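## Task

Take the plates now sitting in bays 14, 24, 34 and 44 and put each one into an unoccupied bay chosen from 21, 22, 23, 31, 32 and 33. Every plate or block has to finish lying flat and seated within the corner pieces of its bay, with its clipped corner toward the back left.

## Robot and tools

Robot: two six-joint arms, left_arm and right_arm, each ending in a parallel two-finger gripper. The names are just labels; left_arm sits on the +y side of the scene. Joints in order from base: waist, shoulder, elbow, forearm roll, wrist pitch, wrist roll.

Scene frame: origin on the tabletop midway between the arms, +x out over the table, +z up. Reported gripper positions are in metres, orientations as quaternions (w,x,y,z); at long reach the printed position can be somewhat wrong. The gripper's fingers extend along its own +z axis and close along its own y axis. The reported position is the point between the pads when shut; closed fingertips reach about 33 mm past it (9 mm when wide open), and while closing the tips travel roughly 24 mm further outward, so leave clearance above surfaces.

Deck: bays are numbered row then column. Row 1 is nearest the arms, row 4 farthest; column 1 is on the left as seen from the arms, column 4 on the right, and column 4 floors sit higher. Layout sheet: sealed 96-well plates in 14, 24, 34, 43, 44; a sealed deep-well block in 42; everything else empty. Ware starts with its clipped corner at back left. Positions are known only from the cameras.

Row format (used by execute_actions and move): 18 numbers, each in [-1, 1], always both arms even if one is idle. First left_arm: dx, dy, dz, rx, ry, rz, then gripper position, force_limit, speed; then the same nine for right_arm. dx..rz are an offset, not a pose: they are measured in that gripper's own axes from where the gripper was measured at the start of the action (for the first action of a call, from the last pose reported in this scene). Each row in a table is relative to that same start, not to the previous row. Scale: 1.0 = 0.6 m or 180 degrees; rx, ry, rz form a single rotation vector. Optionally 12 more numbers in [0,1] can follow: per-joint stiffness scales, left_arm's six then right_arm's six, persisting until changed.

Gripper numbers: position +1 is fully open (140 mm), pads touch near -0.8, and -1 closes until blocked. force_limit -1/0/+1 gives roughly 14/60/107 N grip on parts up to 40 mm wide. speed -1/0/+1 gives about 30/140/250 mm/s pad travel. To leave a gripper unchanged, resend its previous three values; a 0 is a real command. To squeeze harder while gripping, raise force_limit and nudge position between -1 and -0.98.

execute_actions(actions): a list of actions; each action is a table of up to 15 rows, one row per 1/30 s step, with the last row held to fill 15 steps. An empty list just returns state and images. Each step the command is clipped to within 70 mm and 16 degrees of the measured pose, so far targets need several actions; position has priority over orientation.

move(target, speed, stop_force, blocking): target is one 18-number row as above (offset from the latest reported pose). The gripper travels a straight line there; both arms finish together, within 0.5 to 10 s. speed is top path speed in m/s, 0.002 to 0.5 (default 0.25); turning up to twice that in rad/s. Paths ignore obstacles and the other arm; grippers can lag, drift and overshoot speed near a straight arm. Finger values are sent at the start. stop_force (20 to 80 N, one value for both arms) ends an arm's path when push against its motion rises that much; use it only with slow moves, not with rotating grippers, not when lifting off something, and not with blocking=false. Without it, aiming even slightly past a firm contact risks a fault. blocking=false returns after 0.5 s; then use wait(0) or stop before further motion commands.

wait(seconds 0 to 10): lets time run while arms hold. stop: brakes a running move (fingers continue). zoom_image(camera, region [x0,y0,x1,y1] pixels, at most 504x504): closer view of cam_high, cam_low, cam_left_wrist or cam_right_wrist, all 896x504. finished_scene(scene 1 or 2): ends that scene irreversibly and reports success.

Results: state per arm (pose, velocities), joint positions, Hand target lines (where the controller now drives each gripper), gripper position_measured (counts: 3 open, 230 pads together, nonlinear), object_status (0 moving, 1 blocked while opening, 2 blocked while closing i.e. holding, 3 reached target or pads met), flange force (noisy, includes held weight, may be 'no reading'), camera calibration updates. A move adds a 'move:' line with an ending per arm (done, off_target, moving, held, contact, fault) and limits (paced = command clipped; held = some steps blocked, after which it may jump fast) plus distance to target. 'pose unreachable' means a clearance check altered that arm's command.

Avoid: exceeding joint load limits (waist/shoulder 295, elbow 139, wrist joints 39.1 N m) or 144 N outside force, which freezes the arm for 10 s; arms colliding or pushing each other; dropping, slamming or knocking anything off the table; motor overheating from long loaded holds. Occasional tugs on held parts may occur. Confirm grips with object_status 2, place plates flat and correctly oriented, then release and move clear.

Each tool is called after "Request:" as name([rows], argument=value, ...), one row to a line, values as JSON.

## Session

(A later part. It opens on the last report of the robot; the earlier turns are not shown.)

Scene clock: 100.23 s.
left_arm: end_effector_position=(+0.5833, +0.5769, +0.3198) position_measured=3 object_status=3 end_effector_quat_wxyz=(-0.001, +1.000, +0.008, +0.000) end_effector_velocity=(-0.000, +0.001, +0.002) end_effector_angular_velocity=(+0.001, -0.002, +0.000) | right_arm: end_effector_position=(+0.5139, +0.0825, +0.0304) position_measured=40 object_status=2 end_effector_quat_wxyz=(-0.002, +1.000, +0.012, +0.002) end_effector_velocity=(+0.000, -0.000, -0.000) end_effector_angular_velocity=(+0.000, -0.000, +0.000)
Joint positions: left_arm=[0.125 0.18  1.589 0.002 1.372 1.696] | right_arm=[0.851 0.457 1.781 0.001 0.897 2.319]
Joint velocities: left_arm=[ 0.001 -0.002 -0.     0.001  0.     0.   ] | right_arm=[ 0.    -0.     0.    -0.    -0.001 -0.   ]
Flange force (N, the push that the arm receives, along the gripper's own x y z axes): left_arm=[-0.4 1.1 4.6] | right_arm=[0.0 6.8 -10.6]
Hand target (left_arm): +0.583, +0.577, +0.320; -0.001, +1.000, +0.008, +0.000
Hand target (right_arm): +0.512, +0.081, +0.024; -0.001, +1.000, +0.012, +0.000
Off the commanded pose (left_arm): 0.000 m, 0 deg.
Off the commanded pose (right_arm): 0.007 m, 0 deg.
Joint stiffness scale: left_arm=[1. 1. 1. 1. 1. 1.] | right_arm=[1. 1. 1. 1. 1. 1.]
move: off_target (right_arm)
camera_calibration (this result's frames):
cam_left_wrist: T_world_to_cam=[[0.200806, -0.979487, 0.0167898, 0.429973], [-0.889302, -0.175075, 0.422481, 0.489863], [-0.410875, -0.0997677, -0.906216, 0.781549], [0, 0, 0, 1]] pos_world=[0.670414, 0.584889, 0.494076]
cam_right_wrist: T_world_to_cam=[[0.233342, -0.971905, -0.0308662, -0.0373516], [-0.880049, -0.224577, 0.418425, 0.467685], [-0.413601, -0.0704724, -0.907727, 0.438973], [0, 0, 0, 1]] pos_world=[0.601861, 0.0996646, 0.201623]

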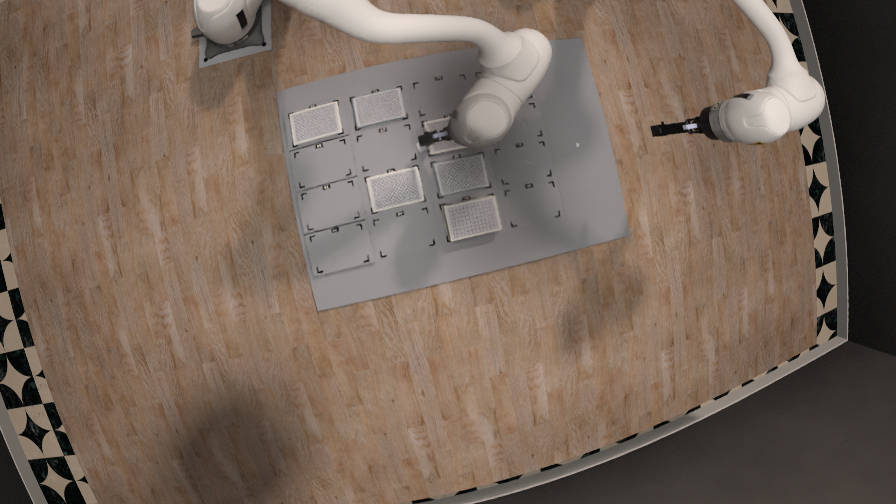

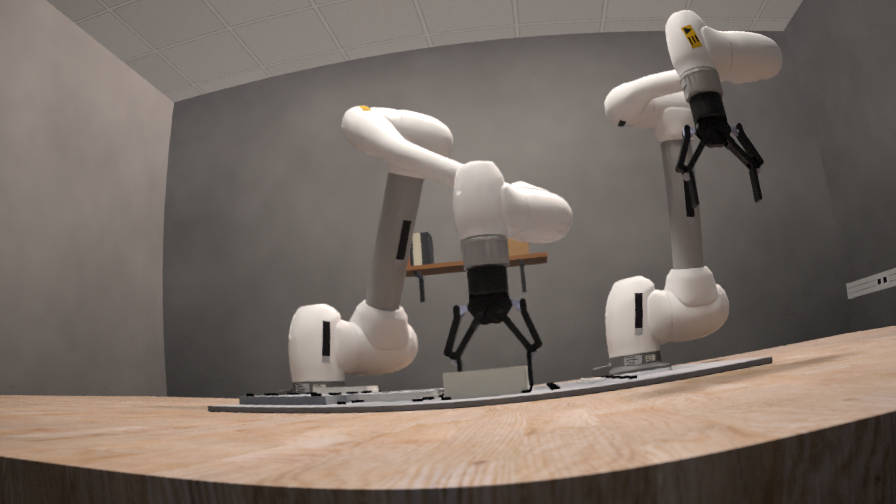

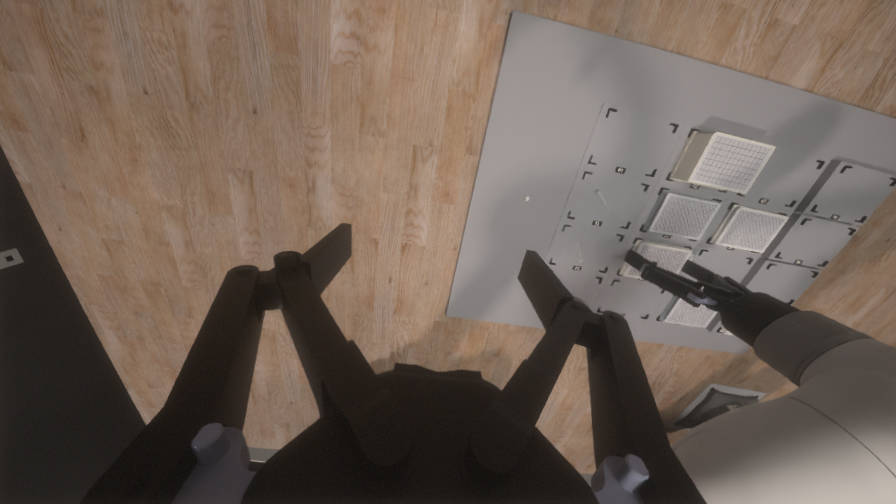

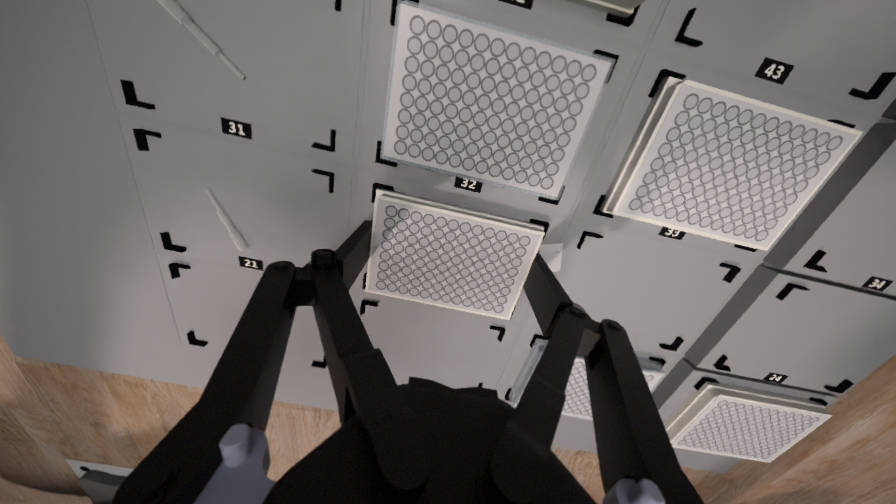

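Seated. On to 14.

Request:
execute_actions([
  [[0,0,0,0,0,0,1,0,0,0,0,0.002,0,0,0,1,0.3,-0.2]],
])

Request:
move(target=[0,0,0,0,0,0,1,0,0,0.002,-0.002,-0.06,0,0,0,1,0.3,-0.2], speed=0.1)

Request:
move(target=[0,0,0,0,0,0,1,0,0,-0.1932,0.5438,0,0,0,-0.0015,1,0.3,0], speed=0.35)

Request:
zoom_image(camera="cam_right_wrist", region=[294,120,614,340])

Scene clock: 105.80 s.
left_arm: end_effector_position=(+0.5833, +0.5769, +0.3198) position_measured=3 object_status=3 end_effector_quat_wxyz=(-0.001, +1.000, +0.008, +0.000) end_effector_velocity=(-0.000, +0.000, +0.001) end_effector_angular_velocity=(+0.001, -0.001, -0.000) | right_arm: end_effector_position=(+0.5140, +0.0825, +0.0304) position_measured=3 object_status=3 end_effector_quat_wxyz=(-0.002, +1.000, +0.012, +0.002) end_effector_velocity=(-0.000, +0.000, -0.000) end_effector_angular_velocity=(-0.001, -0.000, +0.001)
Joint positions: left_arm=[0.125 0.18  1.589 0.002 1.372 1.696] | right_arm=[0.851 0.457 1.781 0.001 0.897 2.319]
Joint velocities: left_arm=[-0.    -0.001  0.     0.001  0.    -0.   ] | right_arm=[ 0.     0.     0.    -0.001 -0.    -0.   ]
Flange force (N, the push that the arm receives, along the gripper's own x y z axes): left_arm=[-0.3 1.3 4.3] | right_arm=[2.0 6.6 1.0]
Hand target (left_arm): +0.583, +0.577, +0.320; -0.001, +1.000, +0.008, +0.000
Hand target (right_arm): +0.514, +0.083, +0.029; -0.002, +1.000, +0.012, +0.002
Off the commanded pose (left_arm): 0.000 m, 0 deg.
Off the commanded pose (right_arm): 0.001 m, 0 deg.
Joint stiffness scale: left_arm=[1. 1. 1. 1. 1. 1.] | right_arm=[1. 1. 1. 1. 1. 1.]
camera_calibration (this result's frames):
cam_left_wrist: T_world_to_cam=[[0.200806, -0.979487, 0.0167897, 0.429973], [-0.889303, -0.175075, 0.422481, 0.489863], [-0.410875, -0.0997676, -0.906216, 0.781549], [0, 0, 0, 1]] pos_world=[0.670414, 0.584889, 0.494076]
cam_right_wrist: T_world_to_cam=[[0.233343, -0.971904, -0.0308879, -0.0373489], [-0.880061, -0.224589, 0.418392, 0.467703], [-0.413574, -0.0704456, -0.907741, 0.43895], [0, 0, 0, 1]] pos_world=[0.60186, 0.0996636, 0.201616]

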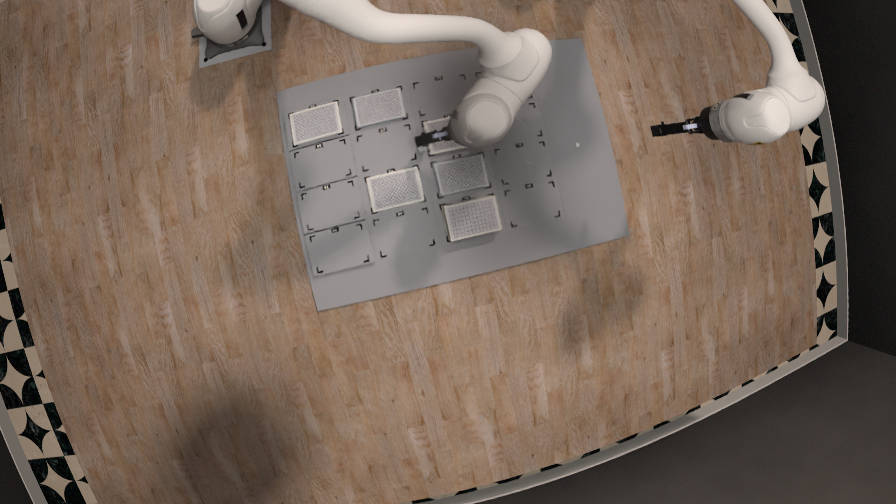

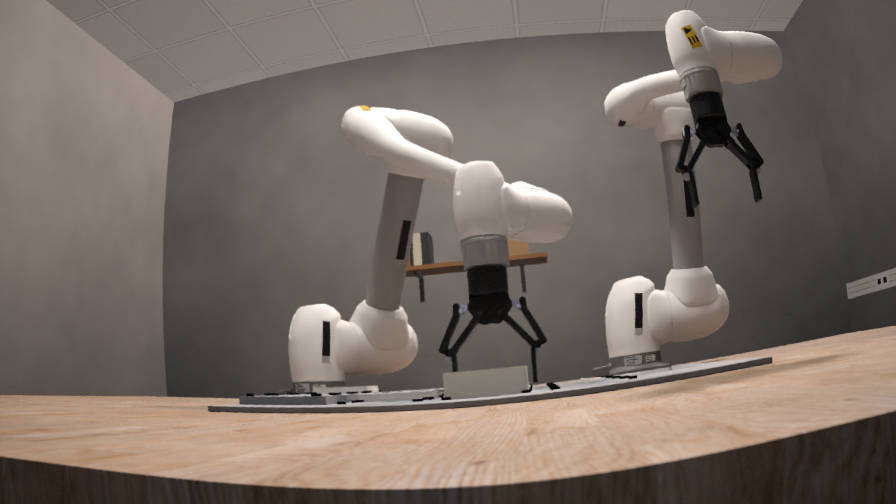

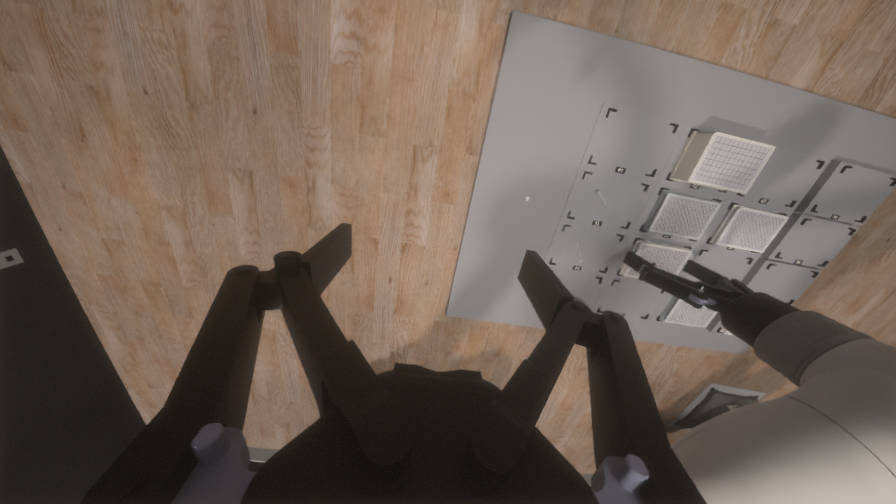

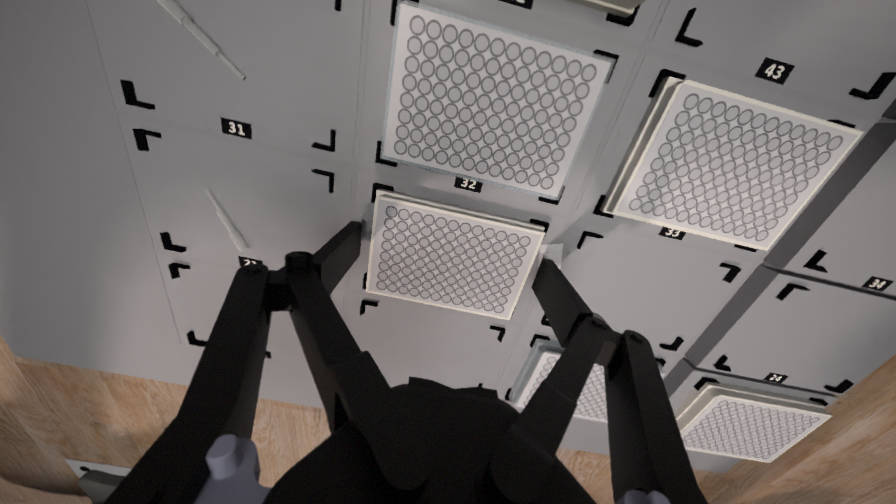

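Scene clock: 106.67 s.
left_arm: end_effector_position=(+0.5833, +0.5769, +0.3198) position_measured=3 object_status=3 end_effector_quat_wxyz=(-0.001, +1.000, +0.008, +0.000) end_effector_velocity=(+0.000, -0.001, +0.001) end_effector_angular_velocity=(-0.002, -0.002, +0.001) | right_arm: end_effector_position=(+0.5139, +0.0824, +0.0610) position_measured=3 object_status=3 end_effector_quat_wxyz=(-0.001, +1.000, +0.012, +0.001) end_effector_velocity=(-0.001, +0.000, +0.002) end_effector_angular_velocity=(-0.001, +0.001, +0.001)
Joint positions: left_arm=[0.125 0.18  1.589 0.002 1.372 1.696] | right_arm=[0.851 0.428 1.759 0.001 0.953 2.319]
Joint velocities: left_arm=[ 0.    -0.001  0.    -0.002 -0.001  0.   ] | right_arm=[ 0.001 -0.001 -0.002 -0.     0.005  0.   ]
Flange force (N, the push that the arm receives, along the gripper's own x y z axes): left_arm=[-0.7 0.2 5.3] | right_arm=[4.7 4.7 3.4]
Hand target (left_arm): +0.583, +0.577, +0.320; -0.001, +1.000, +0.008, +0.000
Hand target (right_arm): +0.515, +0.084, +0.066; -0.002, +1.000, +0.012, +0.002
Off the commanded pose (left_arm): 0.000 m, 0 deg.
Off the commanded pose (right_arm): 0.006 m, 0 deg.
Joint stiffness scale: left_arm=[1. 1. 1. 1. 1. 1.] | right_arm=[1. 1. 1. 1. 1. 1.]
move: off_target (right_arm)
camera_calibration (this result's frames):
cam_left_wrist: T_world_to_cam=[[0.200806, -0.979487, 0.0167898, 0.429973], [-0.889302, -0.175075, 0.422481, 0.489863], [-0.410875, -0.0997678, -0.906216, 0.781549], [0, 0, 0, 1]] pos_world=[0.670414, 0.584889, 0.494076]
cam_right_wrist: T_world_to_cam=[[0.233305, -0.971973, -0.0289308, -0.0365316], [-0.878873, -0.223503, 0.421459, 0.453915], [-0.416113, -0.0729021, -0.906386, 0.468167], [0, 0, 0, 1]] pos_world=[0.602267, 0.100074, 0.231976]

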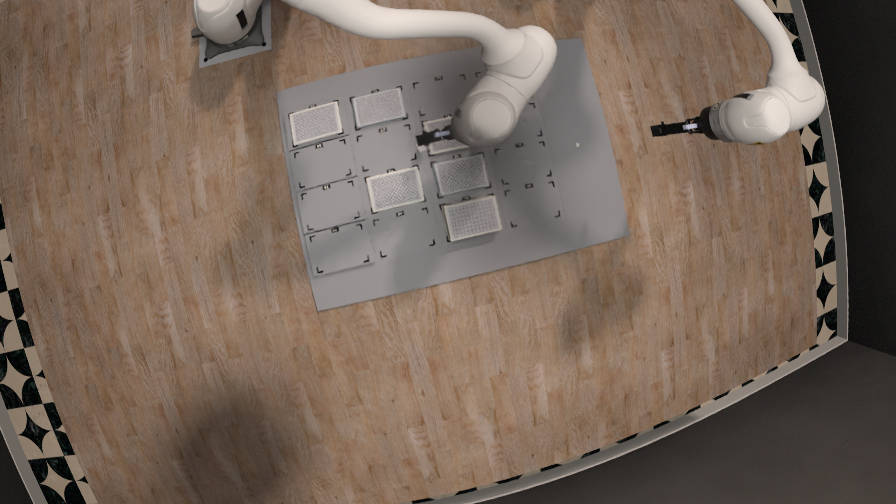

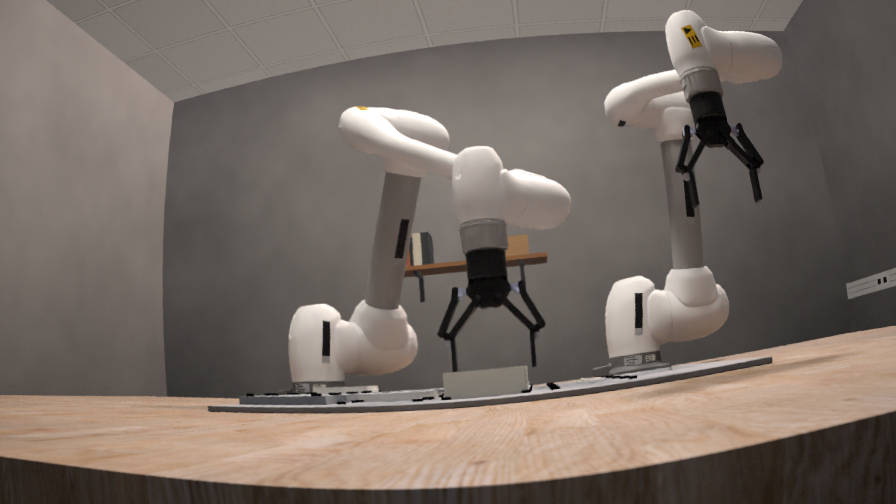

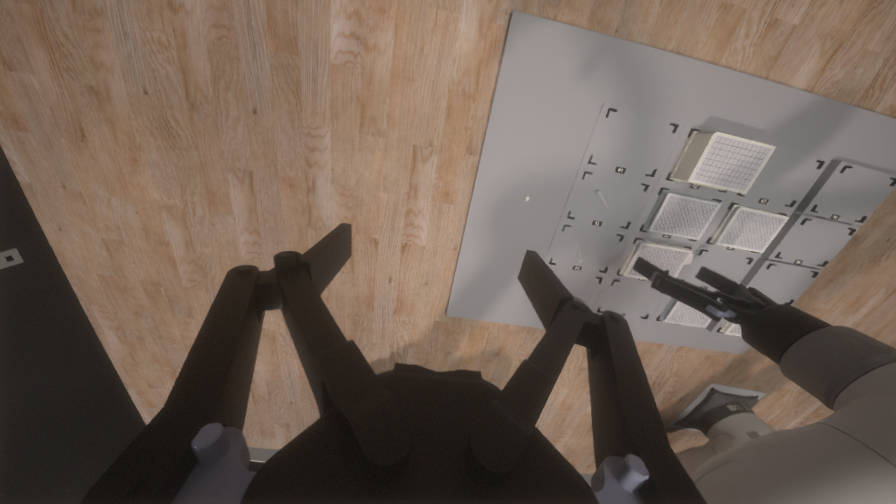

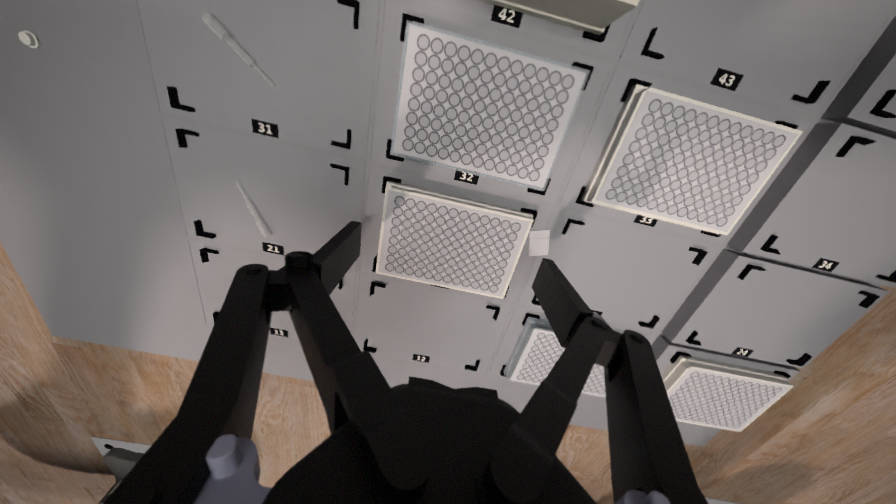

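Scene clock: 108.30 s.
left_arm: end_effector_position=(+0.5833, +0.5769, +0.3198) position_measured=3 object_status=3 end_effector_quat_wxyz=(-0.001, +1.000, +0.008, +0.000) end_effector_velocity=(+0.000, +0.000, -0.000) end_effector_angular_velocity=(-0.000, +0.000, +0.001) | right_arm: end_effector_position=(+0.4067, -0.2458, +0.0606) position_measured=3 object_status=3 end_effector_quat_wxyz=(+0.001, +1.000, +0.012, -0.001) end_effector_velocity=(+0.000, -0.003, +0.001) end_effector_angular_velocity=(+0.002, -0.000, +0.001)
Joint positions: left_arm=[0.125 0.18  1.589 0.002 1.372 1.696] | right_arm=[ 0.473  0.026  2.291 -0.001  0.827  1.942]
Joint velocities: left_arm=[ 0.001  0.001 -0.    -0.     0.     0.   ] | right_arm=[-0.007 -0.003  0.002  0.003  0.    -0.01 ]
Flange force (N, the push that the arm receives, along the gripper's own x y z axes): left_arm=[-0.7 1.5 5.7] | right_arm=[4.2 15.5 1.2]
Hand target (left_arm): +0.583, +0.577, +0.320; -0.001, +1.000, +0.008, +0.000
Hand target (right_arm): +0.405, -0.247, +0.061; -0.001, +1.000, +0.014, +0.000
Off the commanded pose (left_arm): 0.000 m, 0 deg.
Off the commanded pose (right_arm): 0.001 m, 0 deg.
Joint stiffness scale: left_arm=[1. 1. 1. 1. 1. 1.] | right_arm=[1. 1. 1. 1. 1. 1.]
move: done
camera_calibration (this result's frames):
cam_left_wrist: T_world_to_cam=[[0.200806, -0.979487, 0.0167898, 0.429973], [-0.889302, -0.175075, 0.422481, 0.489863], [-0.410875, -0.0997678, -0.906216, 0.781549], [0, 0, 0, 1]] pos_world=[0.670414, 0.584889, 0.494076]
cam_right_wrist: T_world_to_cam=[[0.234185, -0.971848, -0.0258757, -0.331081], [-0.877538, -0.222765, 0.424621, 0.286018], [-0.418431, -0.0767329, -0.905002, 0.399174], [0, 0, 0, 1]] pos_world=[0.495553, -0.227416, 0.231237]

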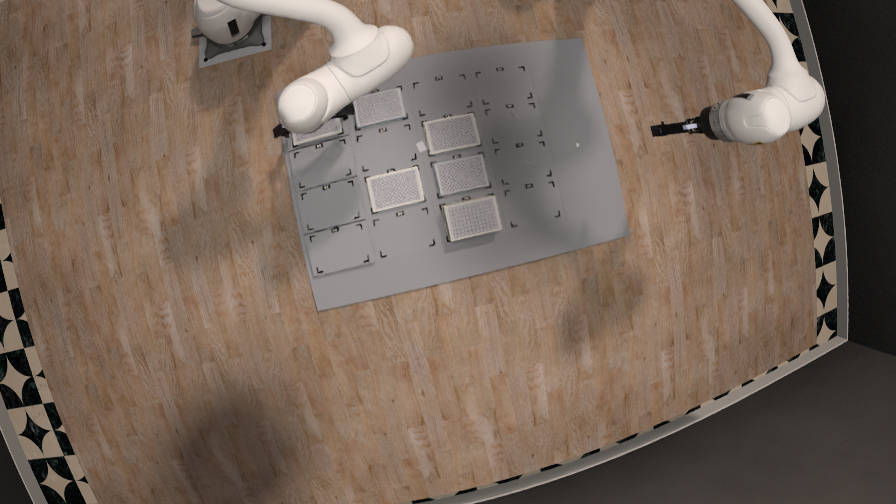

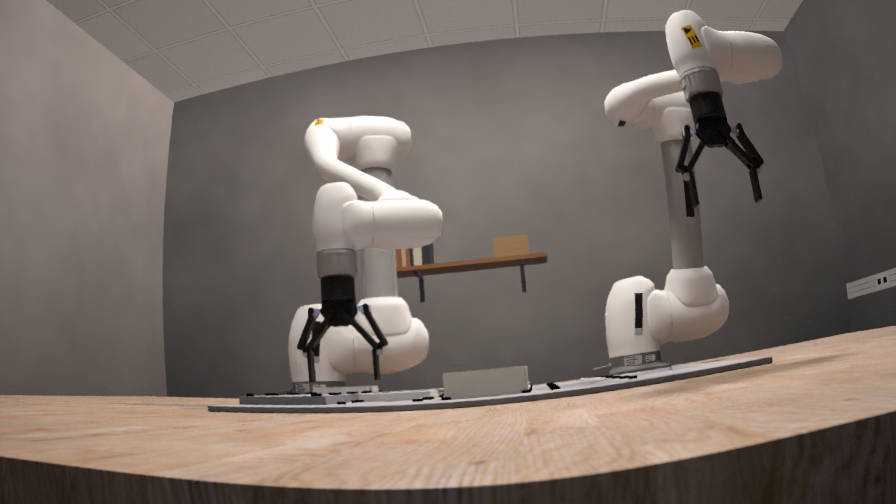

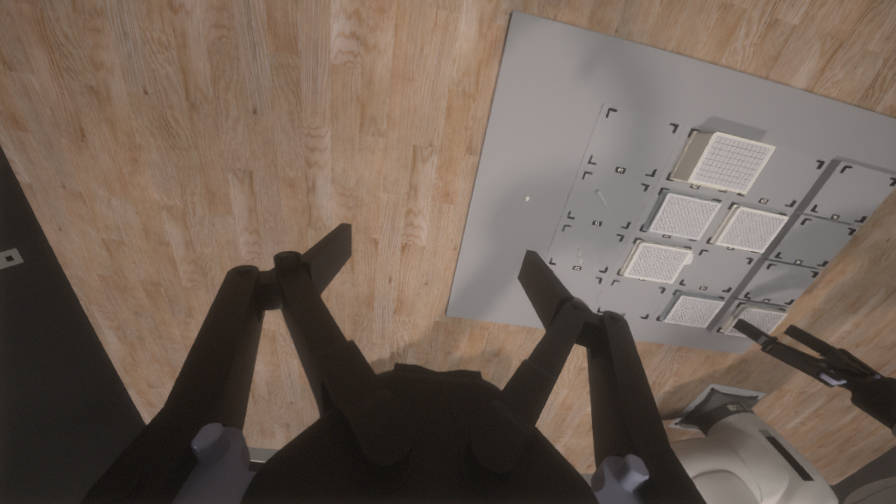

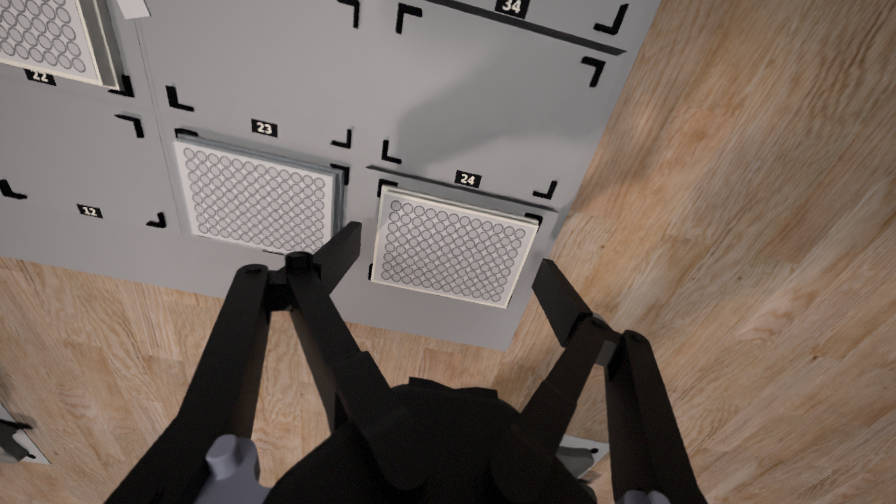

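Region (294, 120, 614, 340) of cam_right_wrist's 896x504 image, scaled by 1.575, with more detail than that image has; it fills the top 346 rows of this view, and the rest is white.

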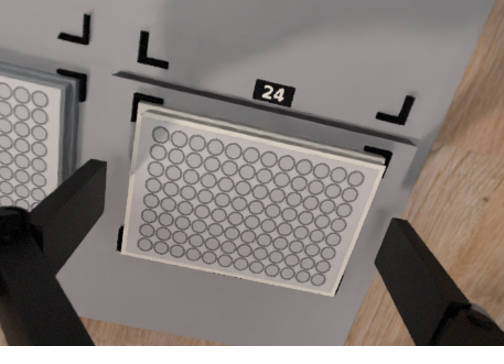

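Descend 17.5+3.9 mm.

Request:
move(target=[0,0,0,0,0,0,1,0,0,-0.003,0.001,0.0357,0,0,0,1,0.3,0], speed=0.06)

Request:
execute_actions([
  [[0,0,0,0,0,0,1,0,0,0,0,-0.005,0,0,0,-1,0.3,-0.6]],
])

Request:
zoom_image(camera="cam_right_wrist", region=[294,120,614,340])

Scene clock: 112.47 s.
left_arm: end_effector_position=(+0.5833, +0.5769, +0.3198) position_measured=3 object_status=3 end_effector_quat_wxyz=(-0.001, +1.000, +0.008, +0.000) end_effector_velocity=(-0.000, +0.000, +0.001) end_effector_angular_velocity=(+0.001, -0.001, -0.001) | right_arm: end_effector_position=(+0.4069, -0.2460, +0.0430) position_measured=3 object_status=3 end_effector_quat_wxyz=(-0.000, +1.000, +0.013, +0.001) end_effector_velocity=(+0.000, +0.000, -0.002) end_effector_angular_velocity=(+0.001, -0.001, -0.000)
Joint positions: left_arm=[0.125 0.18  1.589 0.002 1.372 1.696] | right_arm=[ 0.473  0.05   2.308 -0.001  0.781  1.941]
Joint velocities: left_arm=[-0.    -0.001  0.     0.001 -0.     0.001] | right_arm=[ 0.     0.003  0.001  0.    -0.006 -0.   ]
Flange force (N, the push that the arm receives, along the gripper's own x y z axes): left_arm=[-0.9 1.9 5.2] | right_arm=[8.0 10.8 6.0]
Hand target (left_arm): +0.583, +0.577, +0.320; -0.001, +1.000, +0.008, +0.000
Hand target (right_arm): +0.405, -0.246, +0.039; +0.001, +1.000, +0.012, -0.001
Off the commanded pose (left_arm): 0.000 m, 0 deg.
Off the commanded pose (right_arm): 0.004 m, 0 deg.
Joint stiffness scale: left_arm=[1. 1. 1. 1. 1. 1.] | right_arm=[1. 1. 1. 1. 1. 1.]
move: off_target (right_arm)
camera_calibration (this result's frames):
cam_left_wrist: T_world_to_cam=[[0.200806, -0.979487, 0.0167897, 0.429973], [-0.889302, -0.175075, 0.422481, 0.489863], [-0.410875, -0.0997677, -0.906216, 0.781549], [0, 0, 0, 1]] pos_world=[0.670414, 0.584889, 0.494076]
cam_right_wrist: T_world_to_cam=[[0.234532, -0.971741, -0.0267227, -0.331836], [-0.878989, -0.223726, 0.4211, 0.294094], [-0.415179, -0.0752725, -0.906621, 0.382428], [0, 0, 0, 1]] pos_world=[0.495108, -0.227875, 0.214007]

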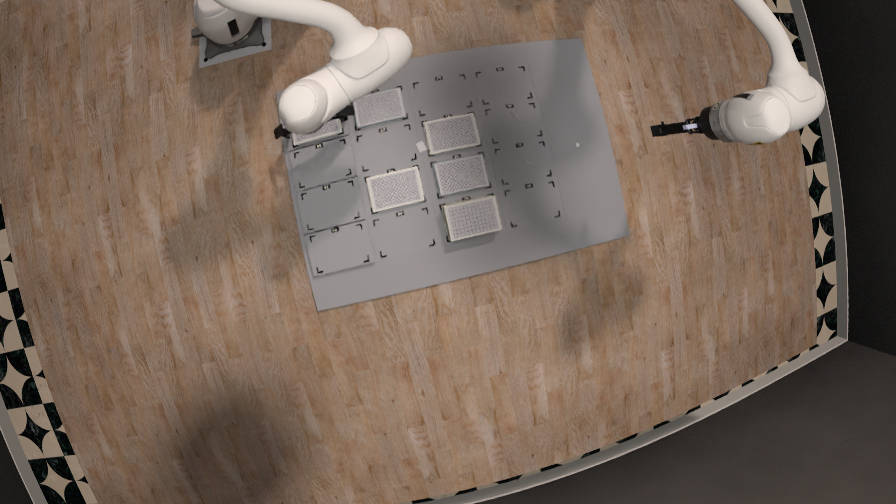

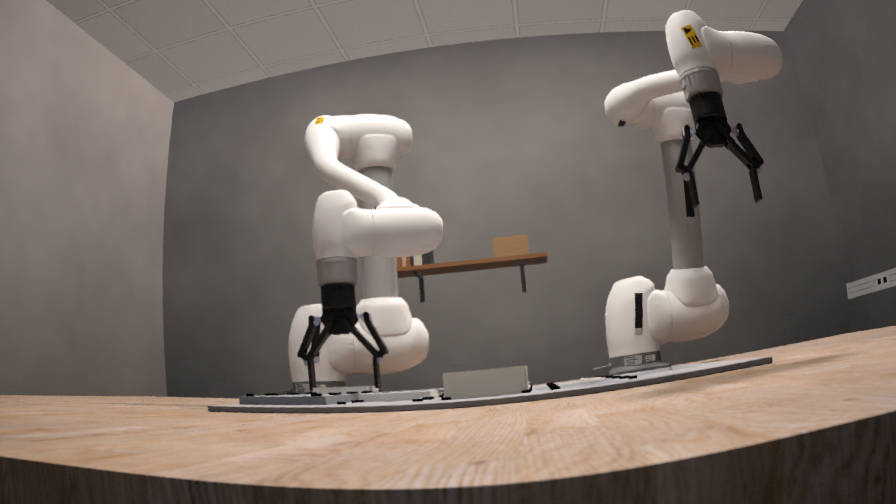

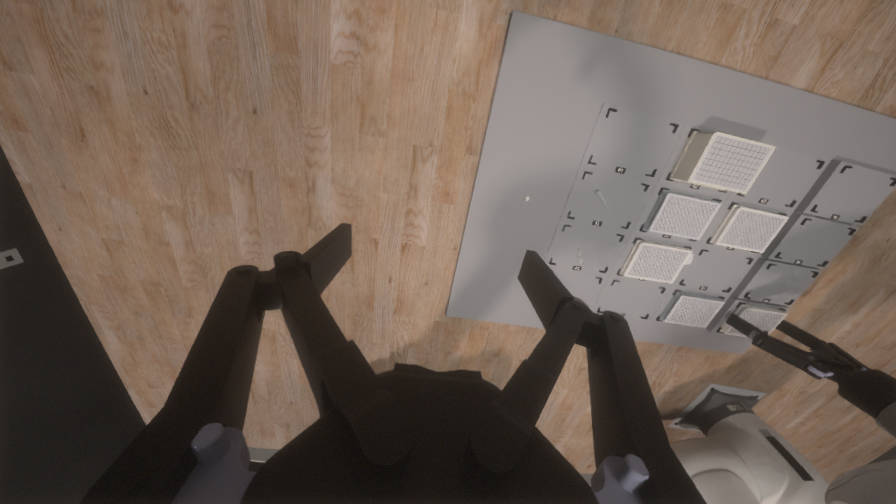

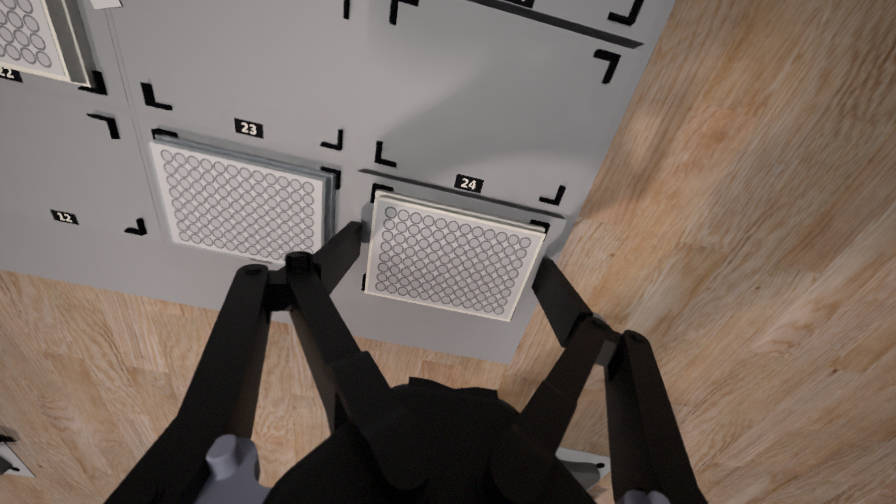

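Scene clock: 112.97 s.
left_arm: end_effector_position=(+0.5833, +0.5769, +0.3198) position_measured=3 object_status=3 end_effector_quat_wxyz=(-0.001, +1.000, +0.008, +0.000) end_effector_velocity=(-0.000, +0.001, +0.000) end_effector_angular_velocity=(-0.000, -0.001, +0.001) | right_arm: end_effector_position=(+0.4067, -0.2461, +0.0443) position_measured=39 object_status=0 end_effector_quat_wxyz=(+0.000, +1.000, +0.013, +0.000) end_effector_velocity=(+0.000, +0.000, -0.000) end_effector_angular_velocity=(+0.001, +0.000, -0.001)
Joint positions: left_arm=[0.125 0.18  1.589 0.002 1.372 1.696] | right_arm=[ 0.473  0.048  2.307 -0.001  0.785  1.941]
Joint velocities: left_arm=[ 0.001 -0.001  0.    -0.    -0.     0.   ] | right_arm=[-0.     0.    -0.     0.001 -0.     0.   ]
Flange force (N, the push that the arm receives, along the gripper's own x y z axes): left_arm=[-0.9 1.2 4.7] | right_arm=[1.1 13.1 -19.9]
Hand target (left_arm): +0.583, +0.577, +0.320; -0.001, +1.000, +0.008, +0.000
Hand target (right_arm): +0.407, -0.246, +0.046; -0.000, +1.000, +0.013, +0.001
Off the commanded pose (left_arm): 0.000 m, 0 deg.
Off the commanded pose (right_arm): 0.002 m, 0 deg.
Joint stiffness scale: left_arm=[1. 1. 1. 1. 1. 1.] | right_arm=[1. 1. 1. 1. 1. 1.]
camera_calibration (this result's frames):
cam_left_wrist: T_world_to_cam=[[0.200806, -0.979487, 0.0167898, 0.429973], [-0.889302, -0.175075, 0.422481, 0.489863], [-0.410875, -0.0997678, -0.906216, 0.781549], [0, 0, 0, 1]] pos_world=[0.670414, 0.584889, 0.494076]
cam_right_wrist: T_world_to_cam=[[0.234504, -0.971752, -0.0265535, -0.331842], [-0.878577, -0.223552, 0.422051, 0.293128], [-0.416065, -0.0756434, -0.906183, 0.383774], [0, 0, 0, 1]] pos_world=[0.495029, -0.227909, 0.215243]

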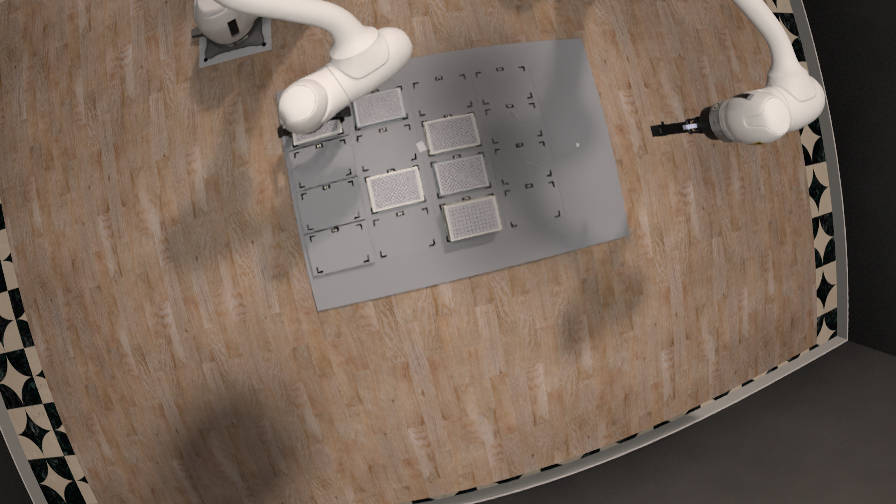

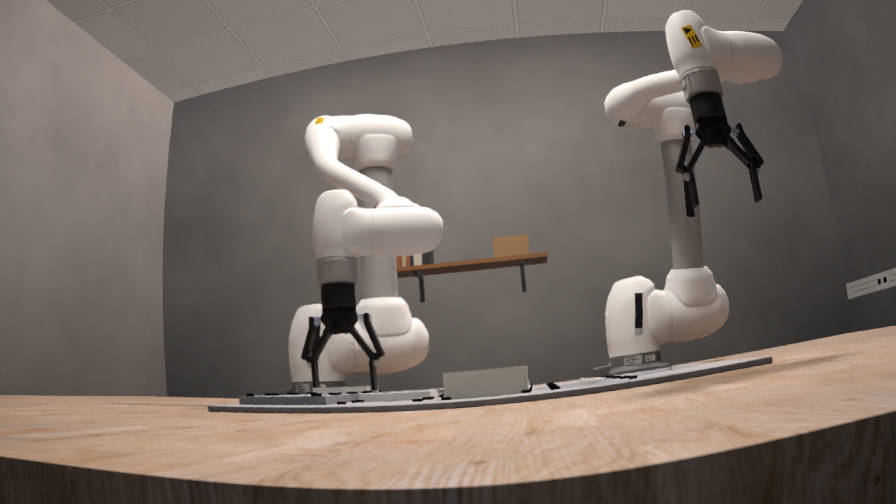

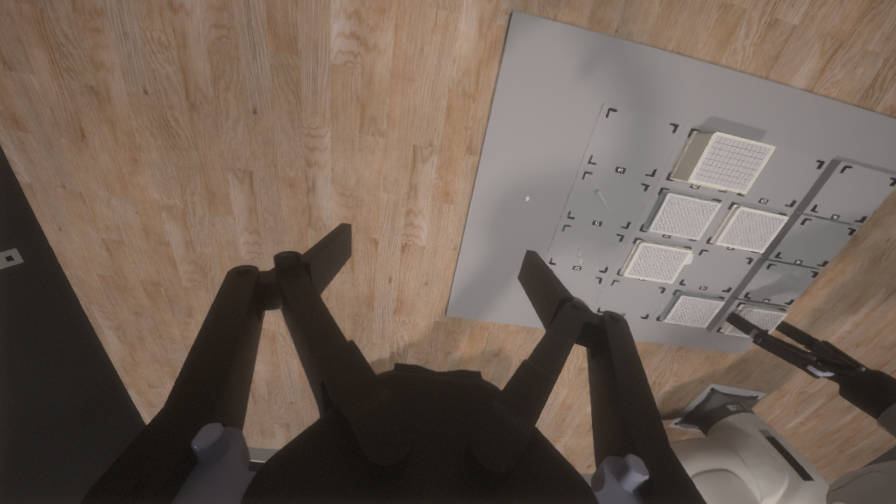

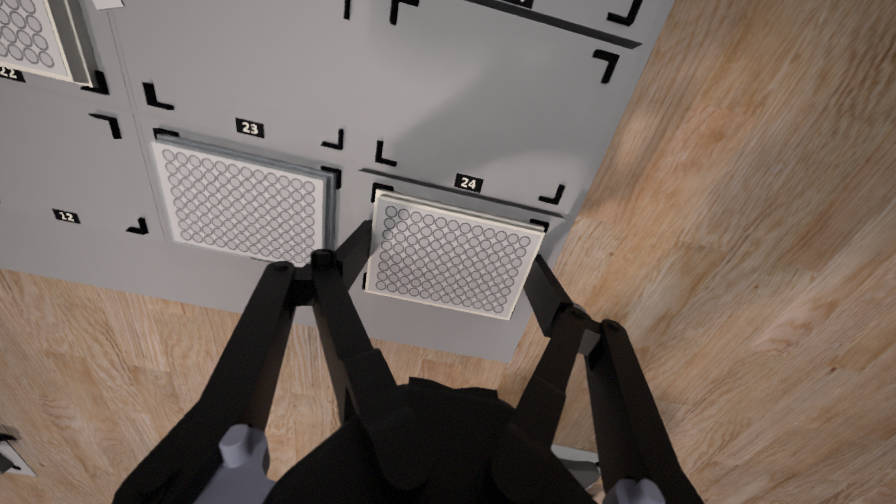

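Region (294, 120, 614, 340) of cam_right_wrist's 896x504 image, scaled by 1.575, with more detail than that image has; it fills the top 346 rows of this view, and the rest is white.

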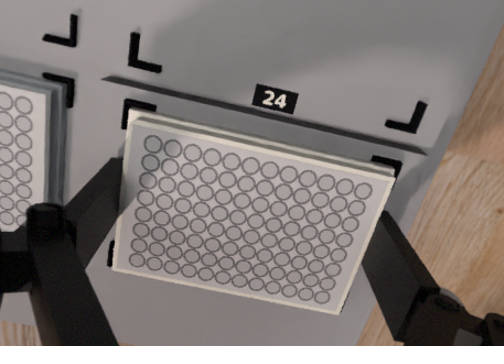

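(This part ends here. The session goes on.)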